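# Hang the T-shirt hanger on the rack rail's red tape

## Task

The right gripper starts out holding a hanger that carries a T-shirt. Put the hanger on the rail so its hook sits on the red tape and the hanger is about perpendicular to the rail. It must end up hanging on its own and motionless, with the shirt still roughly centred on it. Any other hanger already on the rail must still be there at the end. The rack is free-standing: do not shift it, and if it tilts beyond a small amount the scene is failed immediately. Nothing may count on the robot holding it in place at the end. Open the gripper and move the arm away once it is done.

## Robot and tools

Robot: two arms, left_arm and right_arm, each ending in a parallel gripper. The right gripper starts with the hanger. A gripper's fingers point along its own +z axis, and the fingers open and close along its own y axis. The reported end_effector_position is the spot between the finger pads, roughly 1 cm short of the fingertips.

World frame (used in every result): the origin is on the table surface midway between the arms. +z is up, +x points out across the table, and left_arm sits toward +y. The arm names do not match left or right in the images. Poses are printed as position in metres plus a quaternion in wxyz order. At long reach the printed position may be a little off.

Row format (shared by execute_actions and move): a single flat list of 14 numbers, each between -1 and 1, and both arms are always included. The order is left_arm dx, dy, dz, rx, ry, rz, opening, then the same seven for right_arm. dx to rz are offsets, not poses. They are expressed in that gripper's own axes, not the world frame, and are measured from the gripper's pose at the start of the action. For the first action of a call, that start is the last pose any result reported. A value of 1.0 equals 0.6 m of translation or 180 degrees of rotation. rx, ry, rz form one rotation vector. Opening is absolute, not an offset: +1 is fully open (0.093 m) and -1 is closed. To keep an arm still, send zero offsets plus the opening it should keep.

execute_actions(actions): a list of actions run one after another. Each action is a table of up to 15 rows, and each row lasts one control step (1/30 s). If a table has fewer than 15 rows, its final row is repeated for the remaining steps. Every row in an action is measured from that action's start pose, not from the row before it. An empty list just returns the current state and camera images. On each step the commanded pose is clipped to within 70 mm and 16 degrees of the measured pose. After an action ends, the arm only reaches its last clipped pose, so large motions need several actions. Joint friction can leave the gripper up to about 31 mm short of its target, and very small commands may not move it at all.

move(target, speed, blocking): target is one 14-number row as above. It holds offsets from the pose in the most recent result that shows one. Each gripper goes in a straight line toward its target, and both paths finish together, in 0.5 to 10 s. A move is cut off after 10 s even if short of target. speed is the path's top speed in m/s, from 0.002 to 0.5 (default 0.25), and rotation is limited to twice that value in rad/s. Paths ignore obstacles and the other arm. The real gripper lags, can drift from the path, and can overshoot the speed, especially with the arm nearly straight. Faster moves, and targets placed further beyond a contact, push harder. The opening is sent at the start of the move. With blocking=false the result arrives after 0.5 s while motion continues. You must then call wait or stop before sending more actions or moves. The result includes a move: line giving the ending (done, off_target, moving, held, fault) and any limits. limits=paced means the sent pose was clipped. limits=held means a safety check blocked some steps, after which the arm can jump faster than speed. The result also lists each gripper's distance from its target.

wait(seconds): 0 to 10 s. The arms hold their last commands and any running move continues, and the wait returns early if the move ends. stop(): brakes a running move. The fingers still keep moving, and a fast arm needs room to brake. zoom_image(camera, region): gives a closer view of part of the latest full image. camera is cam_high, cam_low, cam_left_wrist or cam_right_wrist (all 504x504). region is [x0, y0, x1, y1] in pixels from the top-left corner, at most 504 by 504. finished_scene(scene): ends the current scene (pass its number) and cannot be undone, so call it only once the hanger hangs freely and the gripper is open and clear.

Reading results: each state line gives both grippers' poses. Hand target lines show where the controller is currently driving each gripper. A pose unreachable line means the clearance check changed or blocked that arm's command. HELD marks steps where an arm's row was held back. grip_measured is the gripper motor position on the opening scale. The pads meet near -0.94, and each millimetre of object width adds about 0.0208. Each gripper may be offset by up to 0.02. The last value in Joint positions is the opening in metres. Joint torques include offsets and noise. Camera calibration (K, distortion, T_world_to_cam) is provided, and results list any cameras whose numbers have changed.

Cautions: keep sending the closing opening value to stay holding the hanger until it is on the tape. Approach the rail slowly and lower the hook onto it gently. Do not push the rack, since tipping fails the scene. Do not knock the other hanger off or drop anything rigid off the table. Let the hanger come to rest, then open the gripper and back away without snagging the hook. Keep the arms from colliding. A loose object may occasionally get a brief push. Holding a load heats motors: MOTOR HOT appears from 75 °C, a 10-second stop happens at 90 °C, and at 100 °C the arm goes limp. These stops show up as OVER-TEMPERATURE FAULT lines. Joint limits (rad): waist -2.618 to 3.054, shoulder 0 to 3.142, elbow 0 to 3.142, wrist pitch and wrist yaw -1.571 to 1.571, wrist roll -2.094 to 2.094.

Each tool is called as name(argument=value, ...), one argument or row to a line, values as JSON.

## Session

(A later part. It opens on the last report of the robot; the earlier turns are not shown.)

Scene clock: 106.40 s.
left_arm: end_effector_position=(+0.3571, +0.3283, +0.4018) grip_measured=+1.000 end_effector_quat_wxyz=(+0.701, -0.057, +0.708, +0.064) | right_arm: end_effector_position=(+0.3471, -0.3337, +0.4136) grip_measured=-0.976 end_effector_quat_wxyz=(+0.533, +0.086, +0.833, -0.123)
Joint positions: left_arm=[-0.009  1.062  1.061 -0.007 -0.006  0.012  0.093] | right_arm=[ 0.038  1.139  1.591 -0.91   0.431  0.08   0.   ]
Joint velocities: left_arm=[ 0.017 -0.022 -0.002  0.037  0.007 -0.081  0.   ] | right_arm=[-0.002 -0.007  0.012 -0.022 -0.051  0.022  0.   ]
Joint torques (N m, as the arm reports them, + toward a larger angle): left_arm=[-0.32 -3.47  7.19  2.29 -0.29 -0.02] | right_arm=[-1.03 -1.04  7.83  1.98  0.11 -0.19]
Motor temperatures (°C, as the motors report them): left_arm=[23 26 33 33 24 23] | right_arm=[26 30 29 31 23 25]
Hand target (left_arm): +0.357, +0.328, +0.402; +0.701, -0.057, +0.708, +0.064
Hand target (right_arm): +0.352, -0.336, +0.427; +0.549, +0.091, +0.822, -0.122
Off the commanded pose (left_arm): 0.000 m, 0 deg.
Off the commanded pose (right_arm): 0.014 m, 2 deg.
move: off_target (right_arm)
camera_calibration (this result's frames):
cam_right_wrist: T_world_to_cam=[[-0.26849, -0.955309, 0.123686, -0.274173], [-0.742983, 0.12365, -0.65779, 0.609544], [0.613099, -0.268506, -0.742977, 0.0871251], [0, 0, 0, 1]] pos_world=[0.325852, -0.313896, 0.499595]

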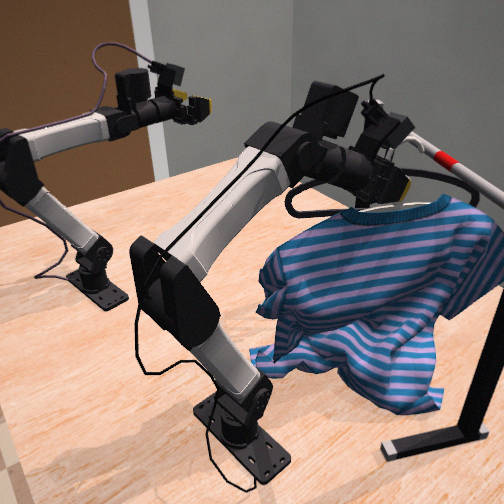

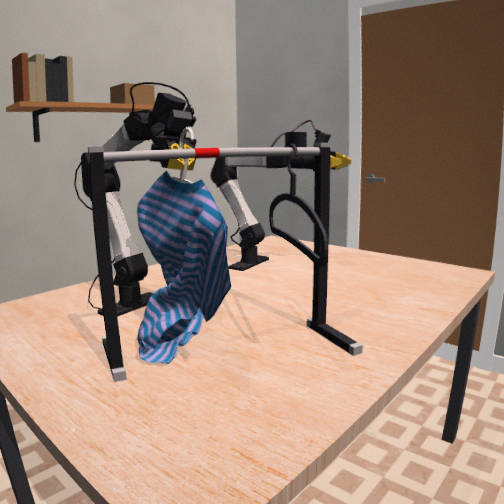

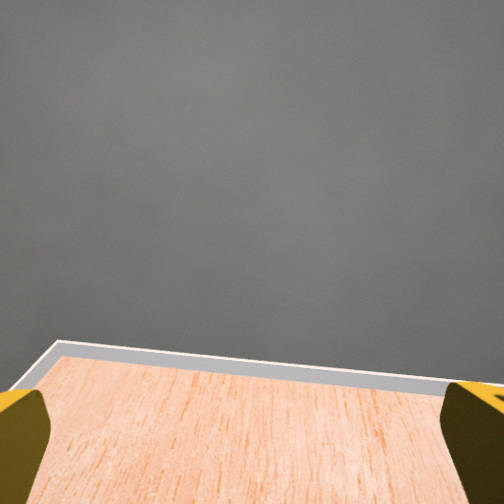

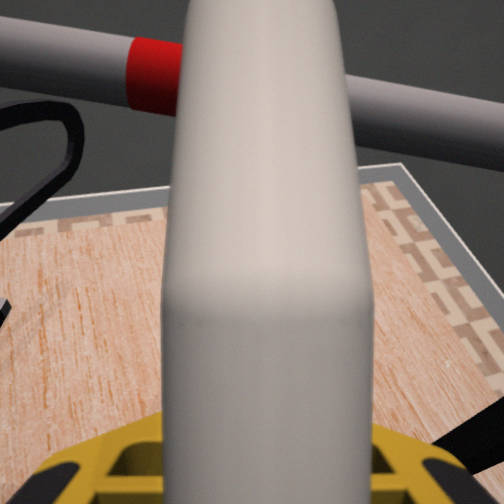

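move(
  target=[0,0,0,0,0,0,1,-0.02,0.03,0.075,0,0,0,-1],
  speed=0.03,
)

zoom_image(
  camera="cam_low",
  region=[130, 100, 290, 230],
)

zoom_image(
  camera="cam_high",
  region=[340, 90, 504, 240],
)

Scene clock: 117.40 s.
left_arm: end_effector_position=(+0.3571, +0.3283, +0.4018) grip_measured=+1.000 end_effector_quat_wxyz=(+0.701, -0.057, +0.708, +0.064) | right_arm: end_effector_position=(+0.3889, -0.3260, +0.3881) grip_measured=-0.976 end_effector_quat_wxyz=(+0.508, +0.077, +0.849, -0.125)
Joint positions: left_arm=[-0.009  1.062  1.061 -0.007 -0.006  0.012  0.093] | right_arm=[ 0.038  1.261  1.591 -0.848  0.42   0.078  0.   ]
Joint velocities: left_arm=[-0.017 -0.017 -0.012  0.007 -0.007 -0.066  0.   ] | right_arm=[ 0.007  0.002  0.032 -0.007 -0.022  0.007  0.   ]
Joint torques (N m, as the arm reports them, + toward a larger angle): left_arm=[-0.3  -3.37  7.04  2.21 -0.24 -0.04] | right_arm=[-1.41 -2.78  7.87  2.01  0.09 -0.16]
Motor temperatures (°C, as the motors report them): left_arm=[23 26 33 33 24 23] | right_arm=[26 29 31 32 23 25]
Hand target (left_arm): +0.357, +0.328, +0.402; +0.701, -0.057, +0.708, +0.064
Hand target (right_arm): +0.395, -0.330, +0.404; +0.533, +0.086, +0.833, -0.123
Off the commanded pose (left_arm): 0.000 m, 0 deg.
Off the commanded pose (right_arm): 0.018 m, 4 deg.
move: off_target (right_arm)
camera_calibration (this result's frames):
cam_right_wrist: T_world_to_cam=[[-0.250942, -0.957161, 0.144471, -0.267983], [-0.782368, 0.112661, -0.612541, 0.617058], [0.570024, -0.266742, -0.777124, 0.0752264], [0, 0, 0, 1]] pos_world=[0.372638, -0.305955, 0.47515]

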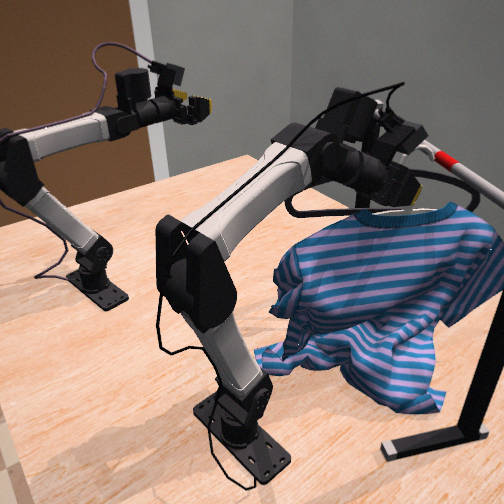

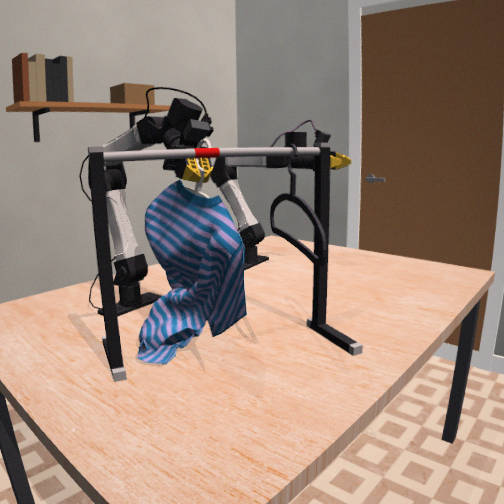

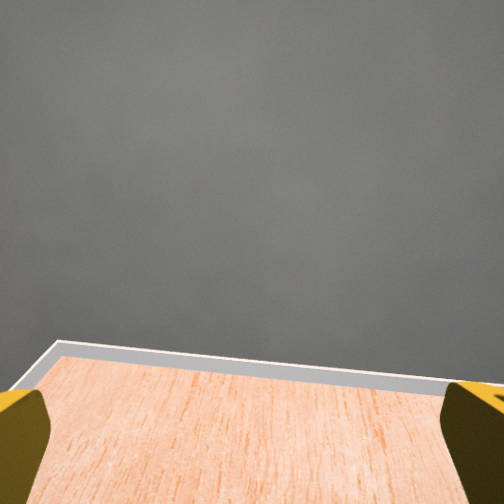

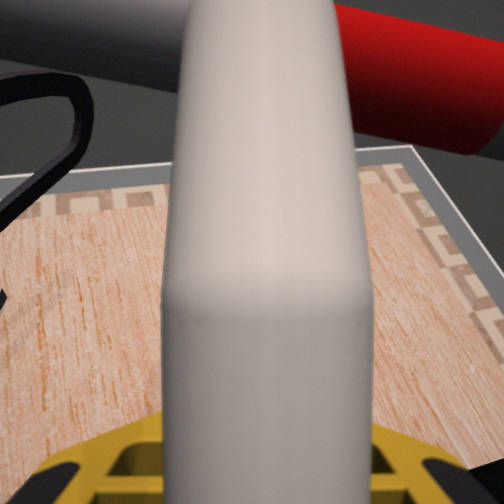

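Region (130, 100, 290, 230) of cam_low's 504x504 image, scaled by 3.150, with more detail than that image has; it fills the top 410 rows of this view, and the rest is white.

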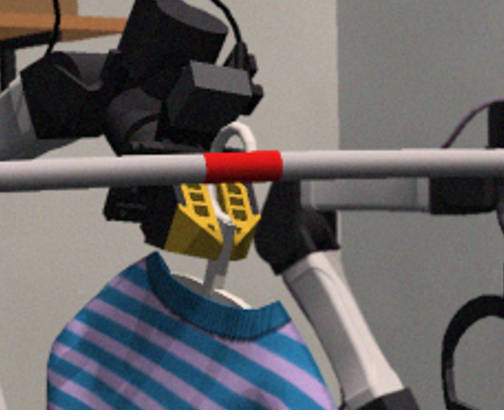

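Region (340, 90, 504, 240) of cam_high's 504x504 image, scaled by 3.073, with more detail than that image has; it fills the top 461 rows of this view, and the rest is white.

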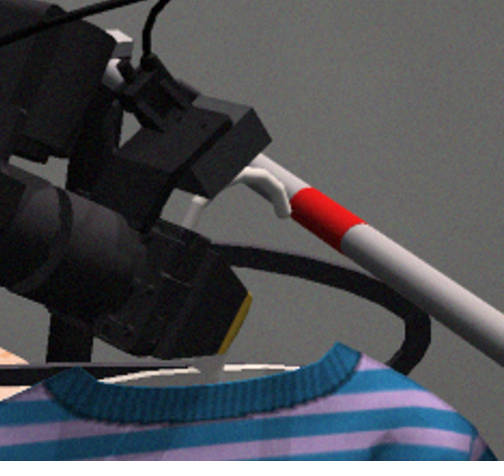

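move(
  target=[0,0,0,0,0,0,1,-0.045,-0.035,-0.03,0,-0.03,0,-1],
  speed=0.03,
)

zoom_image(
  camera="cam_low",
  region=[130, 100, 290, 230],
)

zoom_image(
  camera="cam_high",
  region=[340, 90, 504, 240],
)

Scene clock: 124.47 s.
left_arm: end_effector_position=(+0.3571, +0.3283, +0.4018) grip_measured=+1.000 end_effector_quat_wxyz=(+0.701, -0.057, +0.708, +0.064) | right_arm: end_effector_position=(+0.3821, -0.3366, +0.3920) grip_measured=-0.976 end_effector_quat_wxyz=(+0.507, +0.060, +0.850, -0.133)
Joint positions: left_arm=[-0.009  1.062  1.061 -0.007 -0.006  0.012  0.093] | right_arm=[-0.01   1.239  1.591 -0.858  0.376  0.015  0.   ]
Joint velocities: left_arm=[-0.017  0.007 -0.007 -0.022 -0.007 -0.037  0.   ] | right_arm=[-0.007 -0.002  0.012 -0.007 -0.037 -0.037  0.   ]
Joint torques (N m, as the arm reports them, + toward a larger angle): left_arm=[-0.39 -3.45  6.95  2.25 -0.22 -0.04] | right_arm=[-1.12 -4.46  8.79  2.07  0.1  -0.13]
Motor temperatures (°C, as the motors report them): left_arm=[23 26 33 34 24 23] | right_arm=[26 29 32 33 23 25]
Hand target (left_arm): +0.357, +0.328, +0.402; +0.701, -0.057, +0.708, +0.064
Hand target (right_arm): +0.379, -0.341, +0.423; +0.548, +0.070, +0.824, -0.129
Off the commanded pose (left_arm): 0.000 m, 0 deg.
Off the commanded pose (right_arm): 0.031 m, 6 deg.
move: off_target (right_arm)
camera_calibration (this result's frames):
cam_right_wrist: T_world_to_cam=[[-0.231509, -0.956895, 0.175371, -0.299885], [-0.789612, 0.0795293, -0.608431, 0.605277], [0.568257, -0.279332, -0.773988, 0.0744523], [0, 0, 0, 1]] pos_world=[0.3662, -0.314299, 0.478485]

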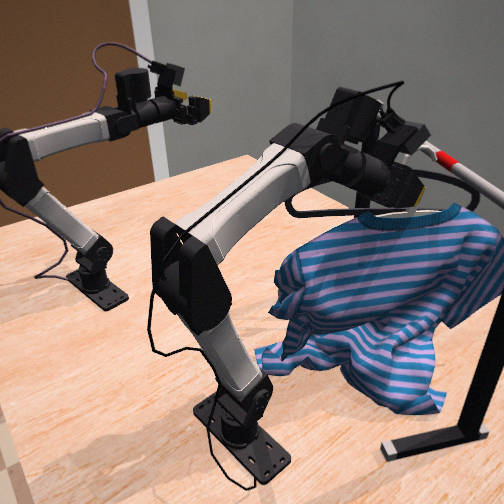

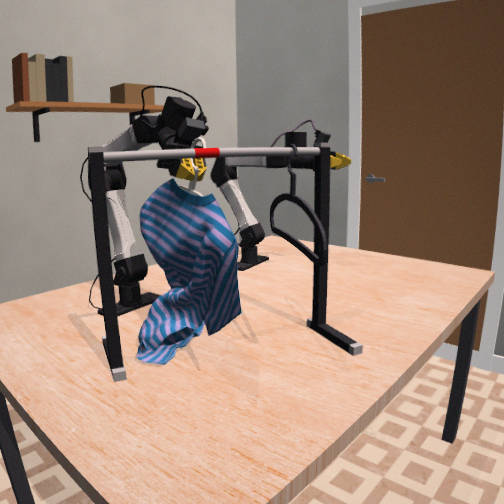

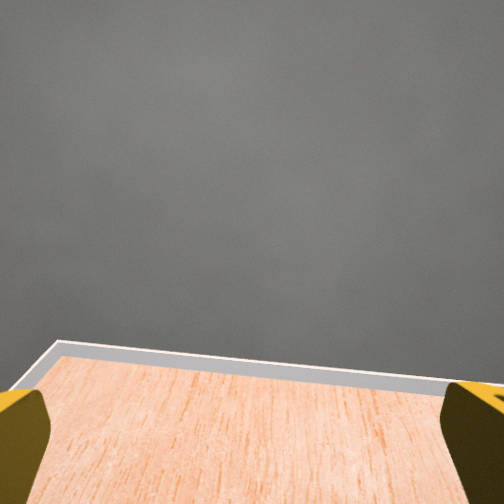

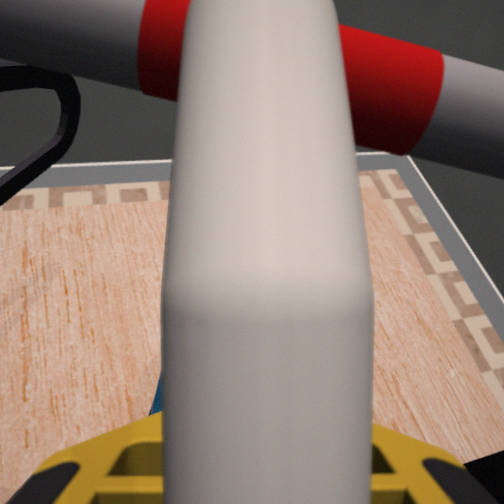

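Region (130, 100, 290, 230) of cam_low's 504x504 image, scaled by 3.150, with more detail than that image has; it fills the top 410 rows of this view, and the rest is white.

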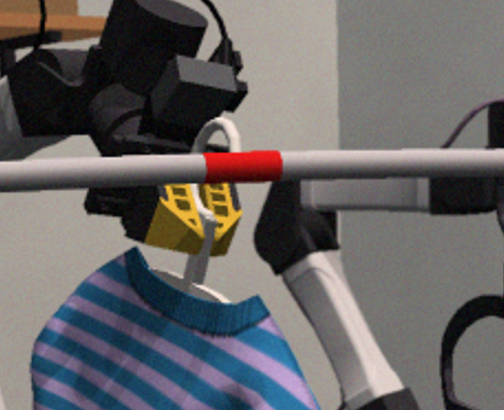

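Region (340, 90, 504, 240) of cam_high's 504x504 image, scaled by 3.073, with more detail than that image has; it fills the top 461 rows of this view, and the rest is white.

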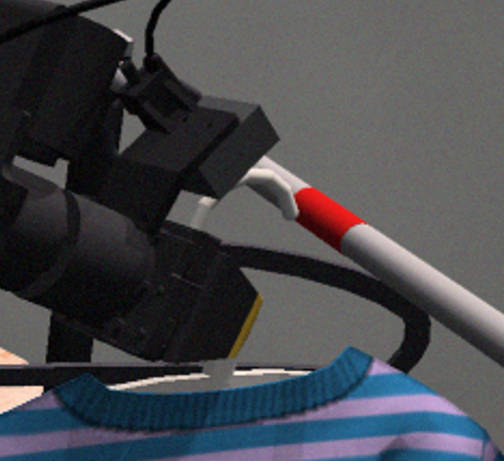

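move(
  target=[0,0,0,0,0,0,1,-0.07,0,-0.035,0,-0.04,0,-1],
  speed=0.02,
)

zoom_image(
  camera="cam_low",
  region=[130, 100, 290, 230],
)

Scene clock: 131.03 s.
left_arm: end_effector_position=(+0.3571, +0.3283, +0.4018) grip_measured=+1.000 end_effector_quat_wxyz=(+0.701, -0.057, +0.708, +0.064) | right_arm: end_effector_position=(+0.3785, -0.3322, +0.4178) grip_measured=-0.976 end_effector_quat_wxyz=(+0.530, +0.050, +0.835, -0.137)
Joint positions: left_arm=[-0.009  1.062  1.061 -0.007 -0.006  0.012  0.093] | right_arm=[ 0.011  1.239  1.656 -0.866  0.393 -0.012  0.   ]
Joint velocities: left_arm=[ 0.012 -0.002 -0.007 -0.037 -0.007  0.066  0.   ] | right_arm=[ 0.012 -0.007 -0.017  0.051 -0.007 -0.007  0.   ]
Joint torques (N m, as the arm reports them, + toward a larger angle): left_arm=[-0.21 -3.42  7.29  2.24 -0.23 -0.02] | right_arm=[ 0.83 -2.37  8.11  2.11  0.28 -0.19]
Motor temperatures (°C, as the motors report them): left_arm=[23 26 33 34 24 23] | right_arm=[26 29 33 33 23 25]
Hand target (left_arm): +0.357, +0.328, +0.402; +0.701, -0.057, +0.708, +0.064
Hand target (right_arm): +0.383, -0.329, +0.438; +0.559, +0.052, +0.816, -0.136
Off the commanded pose (left_arm): 0.000 m, 0 deg.
Off the commanded pose (right_arm): 0.022 m, 4 deg.
move: off_target (right_arm)
camera_calibration (this result's frames):
cam_right_wrist: T_world_to_cam=[[-0.223077, -0.956589, 0.187548, -0.309206], [-0.758714, 0.049585, -0.649534, 0.613345], [0.612038, -0.287191, -0.736839, 0.0629958], [0, 0, 0, 1]] pos_world=[0.357821, -0.308104, 0.502797]

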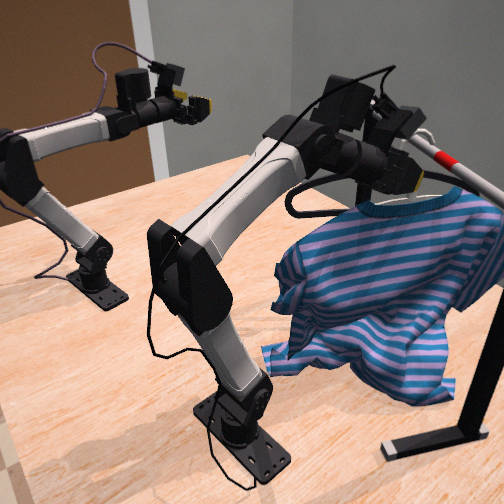

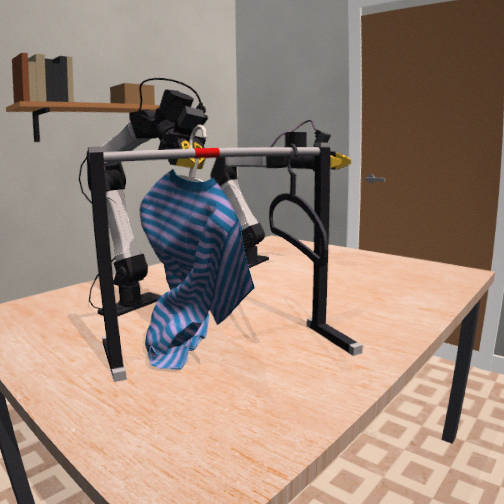

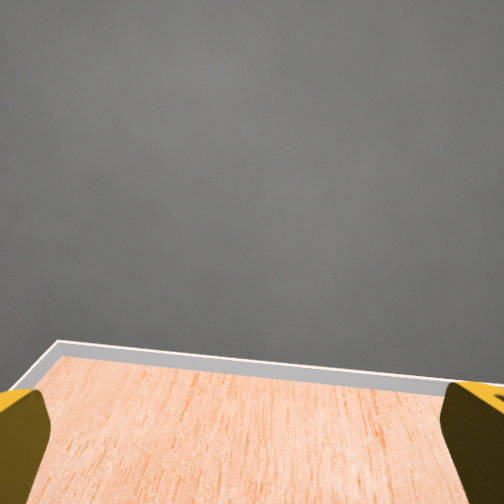

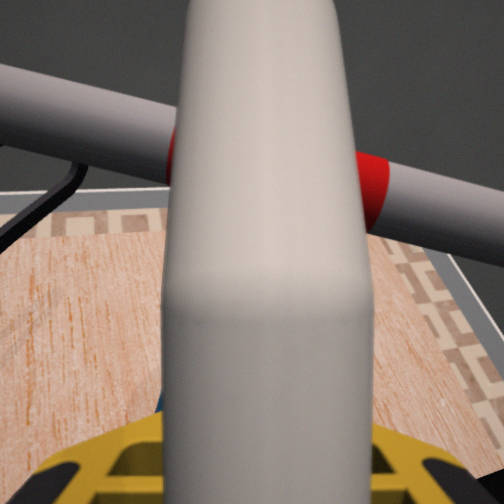

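Region (130, 100, 290, 230) of cam_low's 504x504 image, scaled by 3.150, with more detail than that image has; it fills the top 410 rows of this view, and the rest is white.

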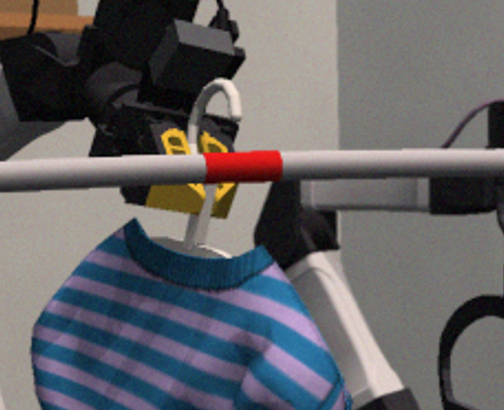

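move(
  target=[0,0,0,0,0,0,1,-0.02,0,0.07,0,0,0,-1],
  speed=0.02,
)

zoom_image(
  camera="cam_low",
  region=[130, 100, 290, 230],
)

zoom_image(
  camera="cam_high",
  region=[340, 90, 504, 240],
)

Scene clock: 137.20 s.
left_arm: end_effector_position=(+0.3571, +0.3283, +0.4018) grip_measured=+1.000 end_effector_quat_wxyz=(+0.701, -0.057, +0.708, +0.064) | right_arm: end_effector_position=(+0.4145, -0.3401, +0.3960) grip_measured=-0.976 end_effector_quat_wxyz=(+0.509, +0.045, +0.849, -0.138)
Joint positions: left_arm=[-0.009  1.062  1.061 -0.007 -0.006  0.012  0.093] | right_arm=[-0.042  1.344  1.668 -0.815  0.34  -0.036  0.   ]
Joint velocities: left_arm=[-0.027  0.002 -0.012 -0.037  0.007  0.037  0.   ] | right_arm=[-0.022 -0.007  0.007  0.037 -0.022  0.007  0.   ]
Joint torques (N m, as the arm reports them, + toward a larger angle): left_arm=[-0.45 -3.57  7.03  2.23 -0.24 -0.03] | right_arm=[-1.17 -3.36  8.42  2.02  0.06 -0.16]
Motor temperatures (°C, as the motors report them): left_arm=[23 26 33 34 24 23] | right_arm=[26 28 34 34 23 25]
Hand target (left_arm): +0.357, +0.328, +0.402; +0.701, -0.057, +0.708, +0.064
Hand target (right_arm): +0.419, -0.344, +0.412; +0.530, +0.049, +0.835, -0.138
Off the commanded pose (left_arm): 0.000 m, 0 deg.
Off the commanded pose (right_arm): 0.017 m, 3 deg.
move: off_target (right_arm)
camera_calibration (this result's frames):
cam_right_wrist: T_world_to_cam=[[-0.210623, -0.957093, 0.199025, -0.314506], [-0.791107, 0.0472792, -0.609848, 0.623831], [0.574272, -0.285898, -0.767121, 0.050696], [0, 0, 0, 1]] pos_world=[0.398161, -0.316012, 0.481927]

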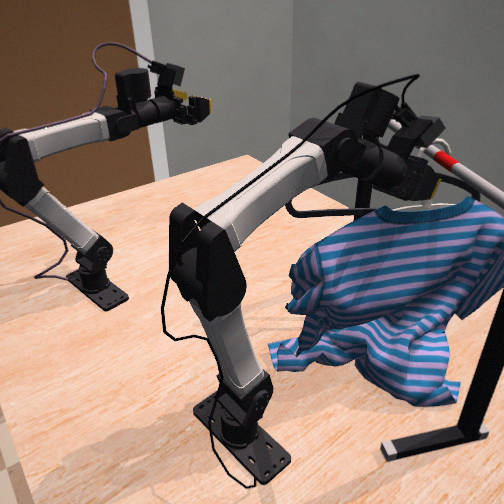

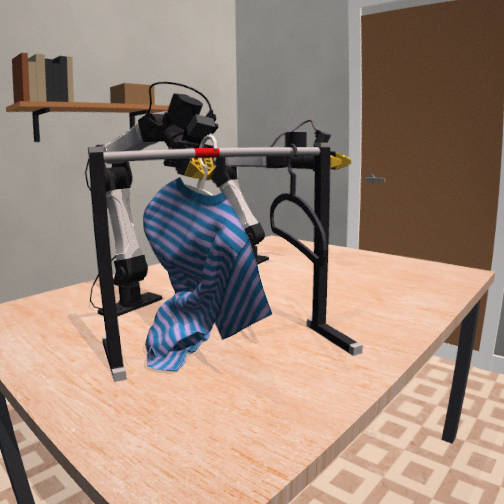

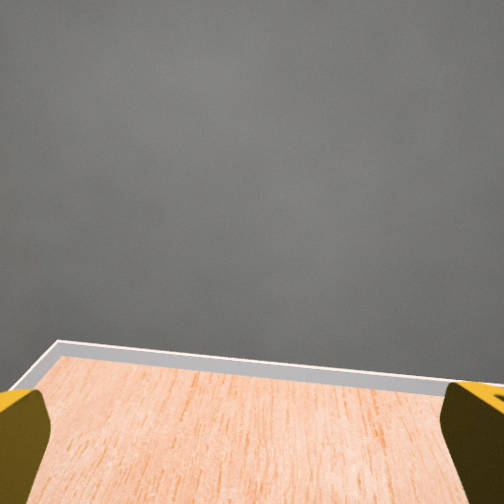

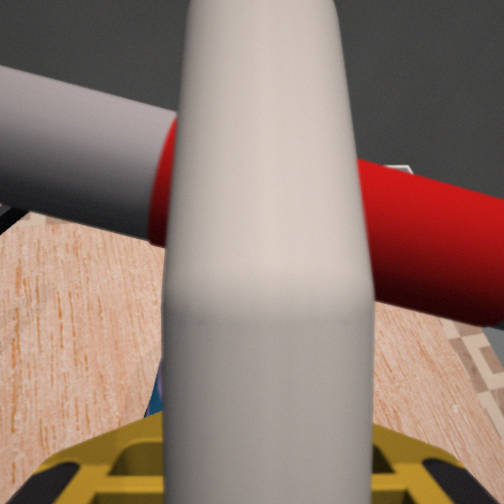

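Region (130, 100, 290, 230) of cam_low's 504x504 image, scaled by 3.150, with more detail than that image has; it fills the top 410 rows of this view, and the rest is white.

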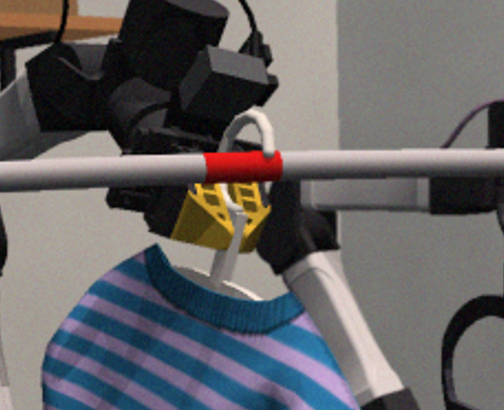

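Region (340, 90, 504, 240) of cam_high's 504x504 image, scaled by 3.073, with more detail than that image has; it fills the top 461 rows of this view, and the rest is white.

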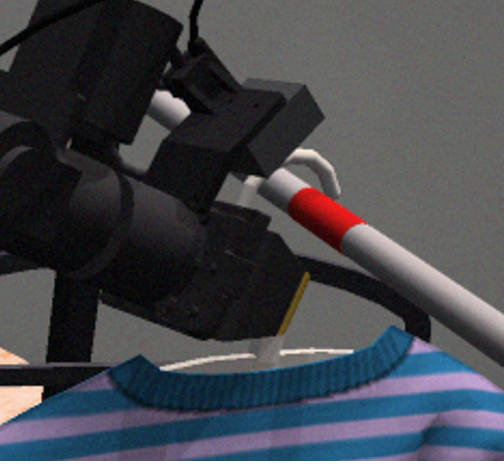

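move(
  target=[0,0,0,0,0,0,1,0.0,-0.04,0.05,0.02,0,0,-1],
  speed=0.02,
)

zoom_image(
  camera="cam_low",
  region=[130, 100, 290, 230],
)

zoom_image(
  camera="cam_high",
  region=[340, 90, 504, 240],
)

Scene clock: 142.83 s.
left_arm: end_effector_position=(+0.3571, +0.3283, +0.4018) grip_measured=+1.000 end_effector_quat_wxyz=(+0.701, -0.057, +0.708, +0.064) | right_arm: end_effector_position=(+0.4278, -0.3668, +0.3872) grip_measured=-0.976 end_effector_quat_wxyz=(+0.498, +0.058, +0.850, -0.162)
Joint positions: left_arm=[-0.009  1.062  1.061 -0.007 -0.006  0.012  0.093] | right_arm=[-0.116  1.387  1.668 -0.779  0.33  -0.072  0.   ]
Joint velocities: left_arm=[-0.017 -0.007  0.017 -0.022 -0.037 -0.022  0.   ] | right_arm=[-0.002  0.012 -0.017 -0.066  0.037  0.081  0.   ]
Joint torques (N m, as the arm reports them, + toward a larger angle): left_arm=[-0.25 -3.46  7.16  2.25 -0.2   0.01] | right_arm=[-1.12 -3.88  5.25  2.09  0.09 -0.2 ]
Motor temperatures (°C, as the motors report them): left_arm=[23 26 34 34 24 23] | right_arm=[26 28 34 34 23 25]
Hand target (left_arm): +0.357, +0.328, +0.402; +0.701, -0.057, +0.708, +0.064
Hand target (right_arm): +0.435, -0.372, +0.387; +0.507, +0.061, +0.844, -0.165
Off the commanded pose (left_arm): 0.000 m, 0 deg.
Off the commanded pose (right_arm): 0.009 m, 1 deg.
move: done
camera_calibration (this result's frames):
cam_right_wrist: T_world_to_cam=[[-0.252886, -0.94031, 0.227742, -0.32237], [-0.799394, 0.0704783, -0.596659, 0.637127], [0.544994, -0.332942, -0.769501, 0.0249175], [0, 0, 0, 1]] pos_world=[0.414213, -0.339735, 0.472739]

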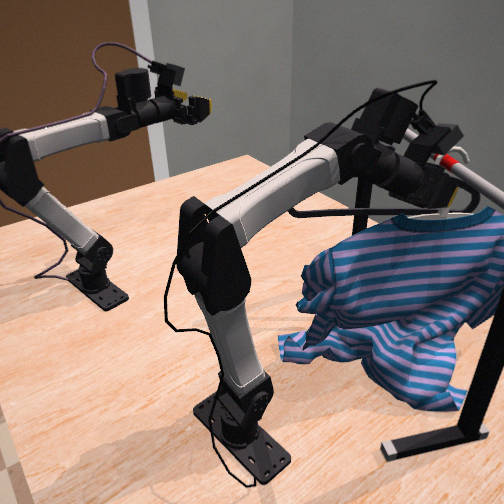

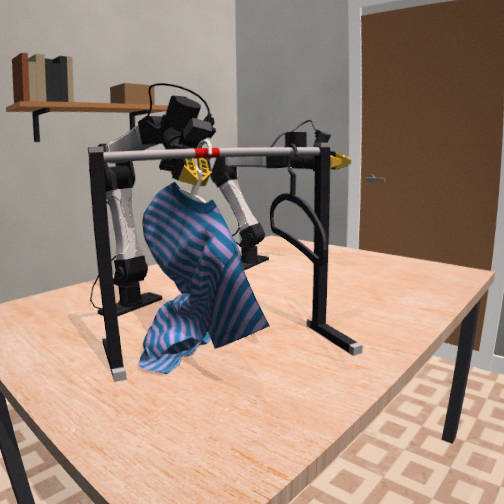

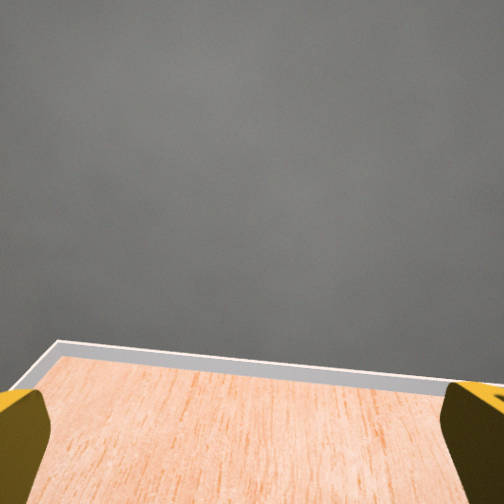

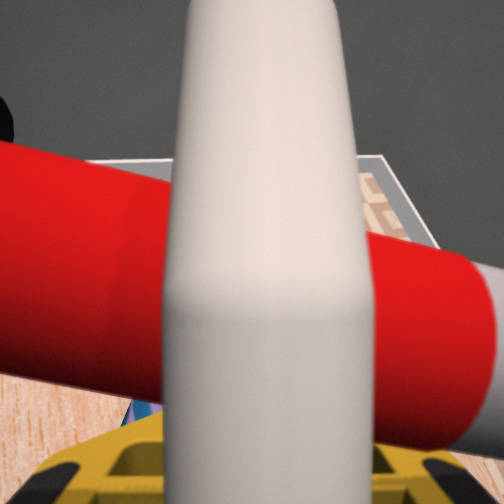

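Region (130, 100, 290, 230) of cam_low's 504x504 image, scaled by 3.150, with more detail than that image has; it fills the top 410 rows of this view, and the rest is white.

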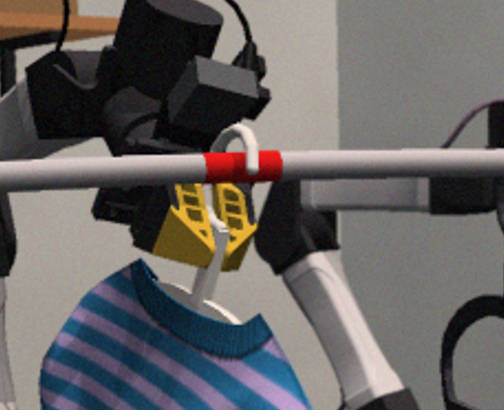

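Region (340, 90, 504, 240) of cam_high's 504x504 image, scaled by 3.073, with more detail than that image has; it fills the top 461 rows of this view, and the rest is white.

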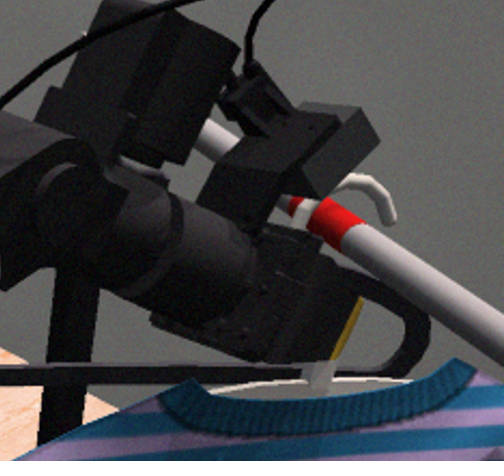

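move(
  target=[0,0,0,0,0,0,1,0,0,0,0,0,0,0.2],
)

move(
  target=[0,0,0,0,0,0,1,0.12,0,-0.25,0,0,0,0.2],
  speed=0.1,
)

wait(
  seconds=5,
)

Scene clock: 146.43 s.
left_arm: end_effector_position=(+0.3571, +0.3283, +0.4018) grip_measured=+1.000 end_effector_quat_wxyz=(+0.701, -0.057, +0.708, +0.064) | right_arm: end_effector_position=(+0.4277, -0.3665, +0.3868) grip_measured=+0.198 end_effector_quat_wxyz=(+0.497, +0.057, +0.851, -0.161)
Joint positions: left_arm=[-0.009  1.062  1.061 -0.007 -0.006  0.012  0.093] | right_arm=[-0.116  1.387  1.668 -0.781  0.328 -0.072  0.055]
Joint velocities: left_arm=[ 0.002 -0.002 -0.012 -0.022 -0.051 -0.051  0.   ] | right_arm=[ 0.002 -0.007 -0.027  0.022 -0.022  0.051 -0.   ]
Joint torques (N m, as the arm reports them, + toward a larger angle): left_arm=[-0.11 -3.54  7.09  2.22 -0.28 -0.02] | right_arm=[-0.06 -4.7   6.47  1.7   0.13 -0.07]
Motor temperatures (°C, as the motors report them): left_arm=[23 26 34 35 24 23] | right_arm=[26 28 34 34 23 25]
Hand target (left_arm): +0.357, +0.328, +0.402; +0.701, -0.057, +0.708, +0.064
Hand target (right_arm): +0.428, -0.367, +0.387; +0.498, +0.058, +0.850, -0.162
Off the commanded pose (left_arm): 0.000 m, 0 deg.
Off the commanded pose (right_arm): 0.000 m, 0 deg.
move: done
camera_calibration (this result's frames):
cam_right_wrist: T_world_to_cam=[[-0.250774, -0.940914, 0.22758, -0.323083], [-0.800502, 0.069365, -0.595302, 0.636369], [0.544342, -0.331464, -0.770599, 0.0260267], [0, 0, 0, 1]] pos_world=[0.414227, -0.339508, 0.472415]

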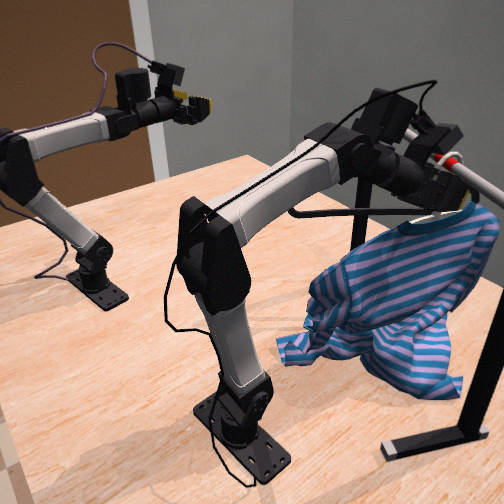

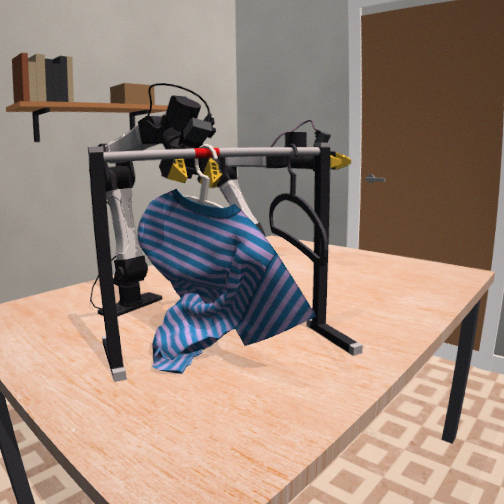

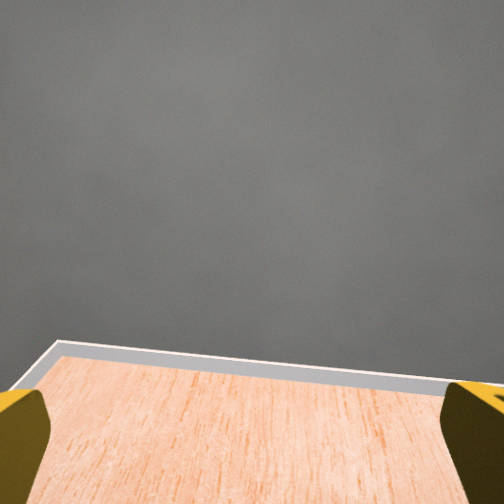

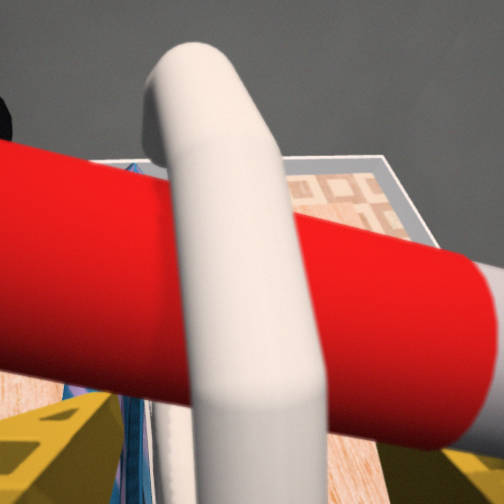

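Scene clock: 148.73 s.
left_arm: end_effector_position=(+0.3571, +0.3283, +0.4018) grip_measured=+1.000 end_effector_quat_wxyz=(+0.701, -0.057, +0.708, +0.064) | right_arm: end_effector_position=(+0.2701, -0.3206, +0.3905) grip_measured=+0.198 end_effector_quat_wxyz=(+0.492, +0.057, +0.854, -0.161)
Joint positions: left_arm=[-0.009  1.062  1.061 -0.007 -0.006  0.012  0.093] | right_arm=[ 0.306  0.978  1.536 -1.201  0.685  0.192  0.055]
Joint velocities: left_arm=[-0.002 -0.002 -0.002 -0.051 -0.022  0.037  0.   ] | right_arm=[-0.007 -0.012 -0.012  0.007 -0.037  0.066  0.   ]
Joint torques (N m, as the arm reports them, + toward a larger angle): left_arm=[-0.39 -3.34  7.17  2.24 -0.21 -0.01] | right_arm=[ 0.98 -0.88  5.42  1.51  0.36 -0.03]
Motor temperatures (°C, as the motors report them): left_arm=[23 26 34 35 24 23] | right_arm=[26 28 34 34 23 25]
Hand target (left_arm): +0.357, +0.328, +0.402; +0.701, -0.057, +0.708, +0.064
Hand target (right_arm): +0.267, -0.321, +0.393; +0.496, +0.058, +0.851, -0.160
Off the commanded pose (left_arm): 0.000 m, 0 deg.
Off the commanded pose (right_arm): 0.003 m, 1 deg.
move: done
camera_calibration (this result's frames):
cam_right_wrist: T_world_to_cam=[[-0.24847, -0.941061, 0.229494, -0.321745], [-0.808019, 0.0707051, -0.584898, 0.507616], [0.534198, -0.330765, -0.777963, 0.135728], [0, 0, 0, 1]] pos_world=[0.257714, -0.293779, 0.476334]

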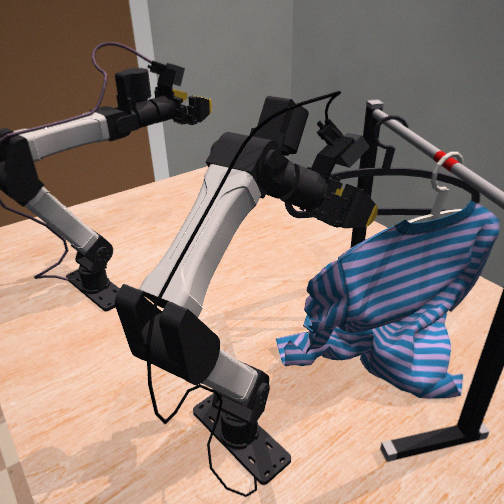

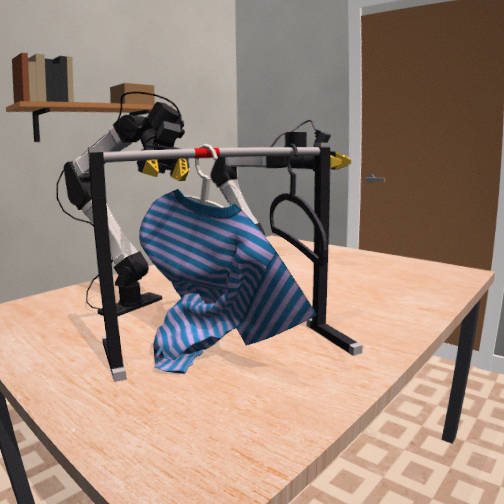

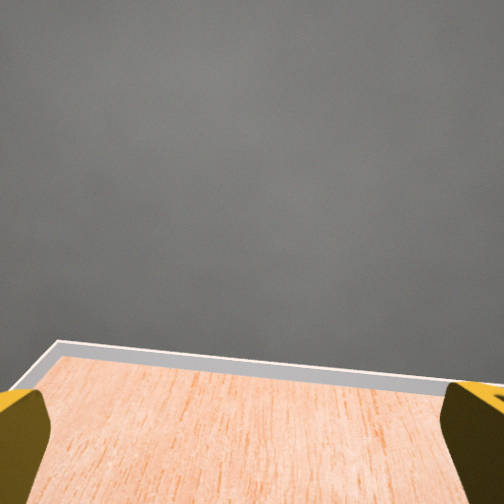

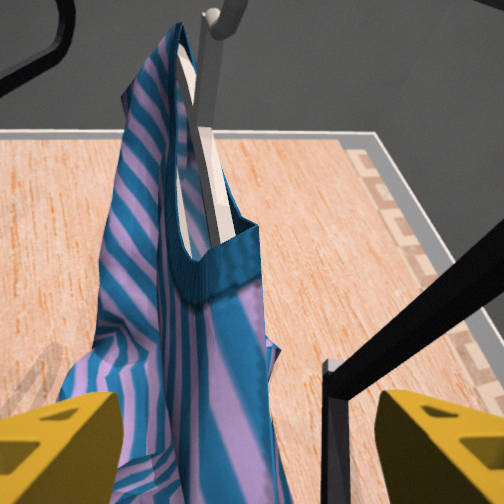

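Scene clock: 153.73 s.
left_arm: end_effector_position=(+0.3571, +0.3283, +0.4018) grip_measured=+1.000 end_effector_quat_wxyz=(+0.701, -0.057, +0.708, +0.064) | right_arm: end_effector_position=(+0.2698, -0.3210, +0.3904) grip_measured=+0.198 end_effector_quat_wxyz=(+0.491, +0.058, +0.854, -0.162)
Joint positions: left_arm=[-0.009  1.062  1.061 -0.007 -0.006  0.012  0.093] | right_arm=[ 0.306  0.978  1.536 -1.203  0.686  0.194  0.055]
Joint velocities: left_arm=[-0.002 -0.002 -0.007 -0.081 -0.081 -0.022  0.   ] | right_arm=[ 0.012 -0.007 -0.012 -0.022  0.037  0.007 -0.   ]
Joint torques (N m, as the arm reports them, + toward a larger angle): left_arm=[-0.3  -3.36  7.26  2.33 -0.21  0.04] | right_arm=[ 0.96 -0.82  5.43  1.49  0.38 -0.09]
Motor temperatures (°C, as the motors report them): left_arm=[23 26 34 35 24 23] | right_arm=[26 28 33 33 23 25]
Hand target (left_arm): +0.357, +0.328, +0.402; +0.701, -0.057, +0.708, +0.064
Hand target (right_arm): +0.267, -0.321, +0.393; +0.496, +0.058, +0.851, -0.160
Off the commanded pose (left_arm): 0.000 m, 0 deg.
Off the commanded pose (right_arm): 0.003 m, 1 deg.
wait: 5.00 s; at rest by 0.17 s
camera_calibration (this result's frames):
cam_right_wrist: T_world_to_cam=[[-0.250864, -0.940464, 0.229333, -0.321217], [-0.807938, 0.0729247, -0.584737, 0.508017], [0.533201, -0.331977, -0.778132, 0.135571], [0, 0, 0, 1]] pos_world=[0.257578, -0.294134, 0.476215]

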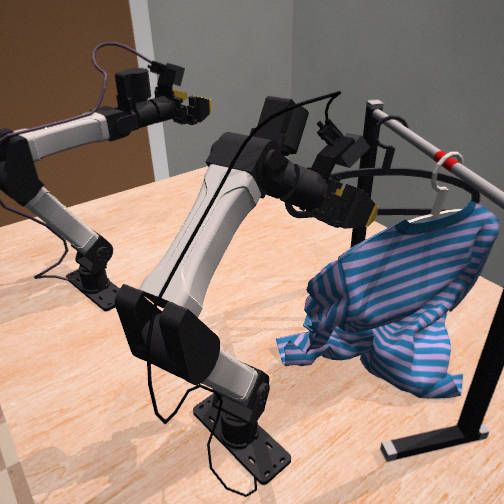

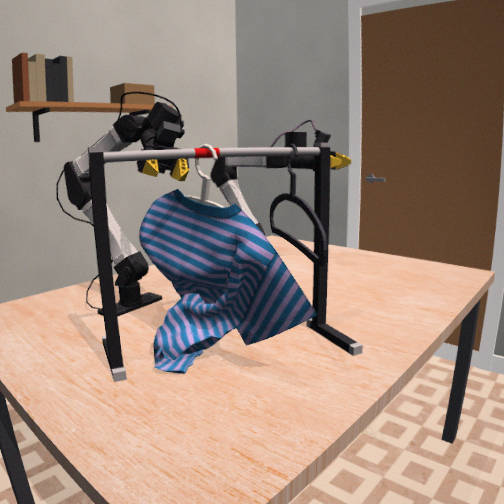

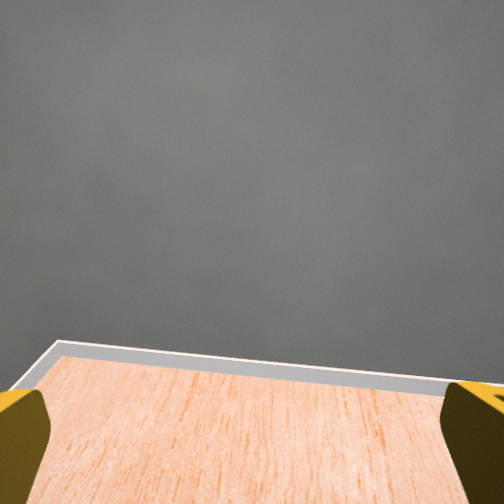

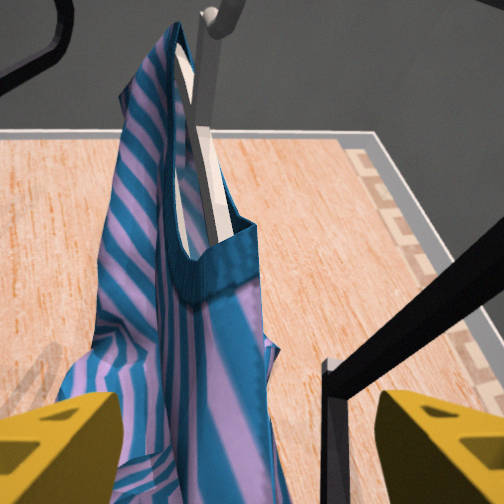

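finished_scene(
  scene=1,
)

The scene is finished: the task was done.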